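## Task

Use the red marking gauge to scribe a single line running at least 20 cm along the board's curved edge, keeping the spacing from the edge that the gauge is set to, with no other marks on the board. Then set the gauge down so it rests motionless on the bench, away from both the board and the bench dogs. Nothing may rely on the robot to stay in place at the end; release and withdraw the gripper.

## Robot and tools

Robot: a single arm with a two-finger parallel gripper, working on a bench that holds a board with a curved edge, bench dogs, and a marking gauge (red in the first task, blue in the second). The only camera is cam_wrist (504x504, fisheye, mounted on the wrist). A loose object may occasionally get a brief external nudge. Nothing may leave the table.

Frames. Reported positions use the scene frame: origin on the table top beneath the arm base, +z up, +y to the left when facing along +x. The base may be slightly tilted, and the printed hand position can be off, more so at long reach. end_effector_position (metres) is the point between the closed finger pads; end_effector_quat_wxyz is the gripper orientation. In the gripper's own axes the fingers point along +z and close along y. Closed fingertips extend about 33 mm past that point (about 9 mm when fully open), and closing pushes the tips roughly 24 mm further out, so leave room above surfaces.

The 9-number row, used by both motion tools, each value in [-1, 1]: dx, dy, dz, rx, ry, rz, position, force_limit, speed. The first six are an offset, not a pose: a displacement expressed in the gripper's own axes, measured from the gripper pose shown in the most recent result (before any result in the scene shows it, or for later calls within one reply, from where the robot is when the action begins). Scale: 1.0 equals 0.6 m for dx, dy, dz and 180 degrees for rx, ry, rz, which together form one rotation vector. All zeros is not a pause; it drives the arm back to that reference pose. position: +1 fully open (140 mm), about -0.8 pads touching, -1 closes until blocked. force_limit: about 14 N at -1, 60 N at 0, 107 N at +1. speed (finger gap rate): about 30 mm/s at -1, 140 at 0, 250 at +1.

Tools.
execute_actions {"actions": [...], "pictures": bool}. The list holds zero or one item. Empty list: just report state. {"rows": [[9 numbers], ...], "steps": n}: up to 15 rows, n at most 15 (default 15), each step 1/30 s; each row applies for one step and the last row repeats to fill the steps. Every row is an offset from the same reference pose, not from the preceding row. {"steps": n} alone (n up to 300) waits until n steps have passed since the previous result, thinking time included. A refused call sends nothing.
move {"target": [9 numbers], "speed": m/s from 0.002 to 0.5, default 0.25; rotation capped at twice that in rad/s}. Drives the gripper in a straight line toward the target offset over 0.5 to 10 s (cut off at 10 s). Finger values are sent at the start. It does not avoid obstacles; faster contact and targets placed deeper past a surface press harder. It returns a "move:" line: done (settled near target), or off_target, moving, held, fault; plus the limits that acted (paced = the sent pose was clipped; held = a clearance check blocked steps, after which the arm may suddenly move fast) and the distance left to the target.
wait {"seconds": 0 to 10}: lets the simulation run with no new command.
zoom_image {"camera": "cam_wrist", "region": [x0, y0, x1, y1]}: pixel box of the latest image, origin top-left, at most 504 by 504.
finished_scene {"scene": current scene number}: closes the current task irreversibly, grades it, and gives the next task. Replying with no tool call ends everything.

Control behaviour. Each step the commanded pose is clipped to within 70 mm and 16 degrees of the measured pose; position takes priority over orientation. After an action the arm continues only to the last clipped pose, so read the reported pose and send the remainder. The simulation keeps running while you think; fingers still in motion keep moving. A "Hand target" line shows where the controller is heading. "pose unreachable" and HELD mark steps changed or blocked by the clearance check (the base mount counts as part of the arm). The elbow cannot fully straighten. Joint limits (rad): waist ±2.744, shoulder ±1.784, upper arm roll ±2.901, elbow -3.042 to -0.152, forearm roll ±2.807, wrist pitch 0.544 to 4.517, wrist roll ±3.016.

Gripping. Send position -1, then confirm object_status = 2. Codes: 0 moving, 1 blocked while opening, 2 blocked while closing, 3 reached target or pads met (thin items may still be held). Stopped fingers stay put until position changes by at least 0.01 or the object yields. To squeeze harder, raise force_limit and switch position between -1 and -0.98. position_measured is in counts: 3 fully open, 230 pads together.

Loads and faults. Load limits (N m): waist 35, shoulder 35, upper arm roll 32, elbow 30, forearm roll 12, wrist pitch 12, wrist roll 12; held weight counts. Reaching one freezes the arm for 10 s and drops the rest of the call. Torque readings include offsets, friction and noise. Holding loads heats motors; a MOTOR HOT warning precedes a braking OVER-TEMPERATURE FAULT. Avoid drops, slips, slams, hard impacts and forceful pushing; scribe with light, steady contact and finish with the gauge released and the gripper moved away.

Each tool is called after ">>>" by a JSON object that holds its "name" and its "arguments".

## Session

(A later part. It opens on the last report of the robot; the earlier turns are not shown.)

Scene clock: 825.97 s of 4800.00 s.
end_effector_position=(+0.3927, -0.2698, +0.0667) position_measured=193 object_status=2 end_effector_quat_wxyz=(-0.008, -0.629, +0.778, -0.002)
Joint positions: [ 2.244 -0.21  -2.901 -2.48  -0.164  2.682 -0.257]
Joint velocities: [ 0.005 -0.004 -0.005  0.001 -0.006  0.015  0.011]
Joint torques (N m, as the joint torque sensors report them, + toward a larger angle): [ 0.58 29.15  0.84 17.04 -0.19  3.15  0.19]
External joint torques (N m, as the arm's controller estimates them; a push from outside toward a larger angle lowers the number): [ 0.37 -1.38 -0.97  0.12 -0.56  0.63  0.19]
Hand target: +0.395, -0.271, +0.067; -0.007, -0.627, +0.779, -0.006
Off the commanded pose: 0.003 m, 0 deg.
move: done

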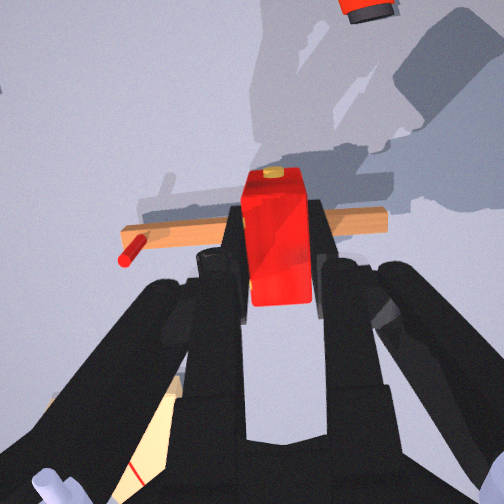

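>>> {"name": "move", "arguments": {"target": [0, 0, 0.004, 0, 0, 0, -1, 0.6, -0.3], "speed": 0.01}}

>>> {"name": "move", "arguments": {"target": [0, 0, 0, 0, 0, 0, -0.2, 0, -0.5], "speed": 0.02}}

>>> {"name": "move", "arguments": {"target": [-0.2, 0, -0.35, 0, 0, 0, -0.2, 0, 0], "speed": 0.15}}

Scene clock: 830.00 s of 4800.00 s.
end_effector_position=(+0.3932, -0.2702, +0.0666) position_measured=193 object_status=2 end_effector_quat_wxyz=(-0.008, -0.628, +0.778, -0.003)
Joint positions: [ 2.244 -0.211 -2.901 -2.48  -0.166  2.685 -0.254]
Joint velocities: [ 0.001 -0.    -0.    -0.001 -0.001 -0.    -0.   ]
Joint torques (N m, as the joint torque sensors report them, + toward a larger angle): [-0.33 26.54  0.9  16.31 -0.38  3.   -0.09]
External joint torques (N m, as the arm's controller estimates them; a push from outside toward a larger angle lowers the number): [-0.6  -3.9  -0.97 -0.51 -0.75  0.51 -0.09]
Hand target: +0.393, -0.270, +0.064; -0.008, -0.629, +0.778, -0.002
Off the commanded pose: 0.002 m, 0 deg.
After step 90, 0.33 s passed at rest.
move: done

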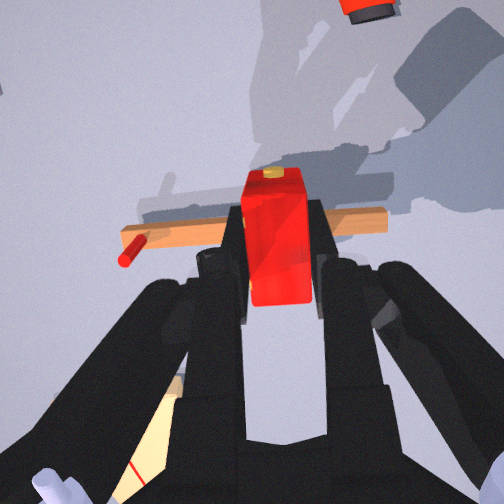

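Scene clock: 830.53 s of 4800.00 s.
end_effector_position=(+0.3932, -0.2702, +0.0667) position_measured=154 object_status=3 end_effector_quat_wxyz=(-0.008, -0.628, +0.778, -0.004)
Joint positions: [ 2.244 -0.21  -2.901 -2.48  -0.166  2.685 -0.254]
Joint velocities: [ 0.001 -0.     0.    -0.001  0.    -0.    -0.001]
Joint torques (N m, as the joint torque sensors report them, + toward a larger angle): [-0.55 29.72  1.87 16.08  0.41  2.6  -0.13]
External joint torques (N m, as the arm's controller estimates them; a push from outside toward a larger angle lowers the number): [-0.69 -0.8   0.13 -0.83  0.03  0.09 -0.13]
Hand target: +0.393, -0.270, +0.067; -0.008, -0.628, +0.778, -0.003
Off the commanded pose: 0.000 m, 0 deg.
move: done

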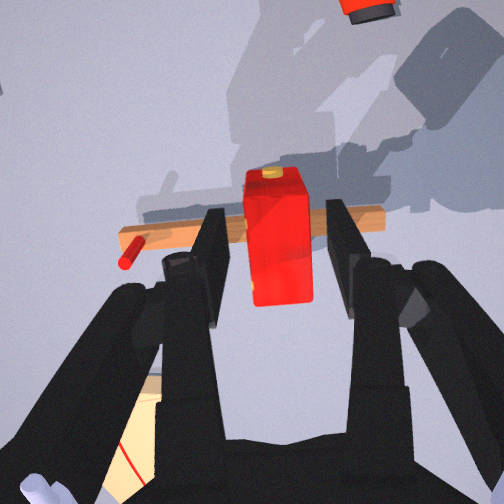

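Scene clock: 832.83 s of 4800.00 s.
end_effector_position=(+0.4224, -0.1520, +0.2759) position_measured=154 object_status=3 end_effector_quat_wxyz=(-0.005, -0.630, +0.776, -0.005)
Joint positions: [ 2.373  0.307 -2.768 -2.414  0.107  2.129 -0.214]
Joint velocities: [-0.001  0.001 -0.     0.    -0.    -0.009  0.008]
Joint torques (N m, as the joint torque sensors report them, + toward a larger angle): [-0.36 18.24 -2.61 24.19  1.38  2.25 -0.03]
External joint torques (N m, as the arm's controller estimates them; a push from outside toward a larger angle lowers the number): [-0.46 -0.31  0.62  0.66  0.71 -0.28 -0.03]
Hand target: +0.423, -0.151, +0.277; -0.005, -0.628, +0.778, -0.003
Off the commanded pose: 0.003 m, 0 deg.
move: done

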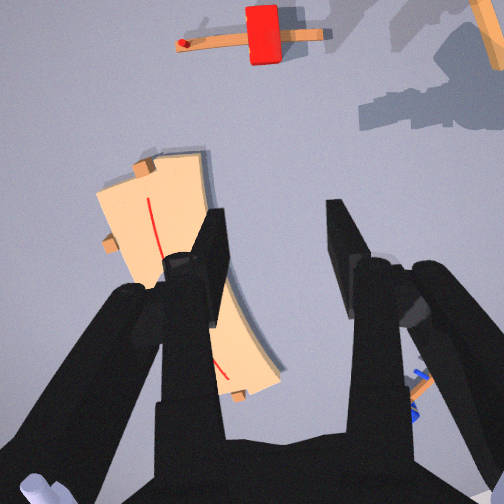

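>>> {"name": "finished_scene", "arguments": {"scene": 1}}

The scene is finished: the task was done.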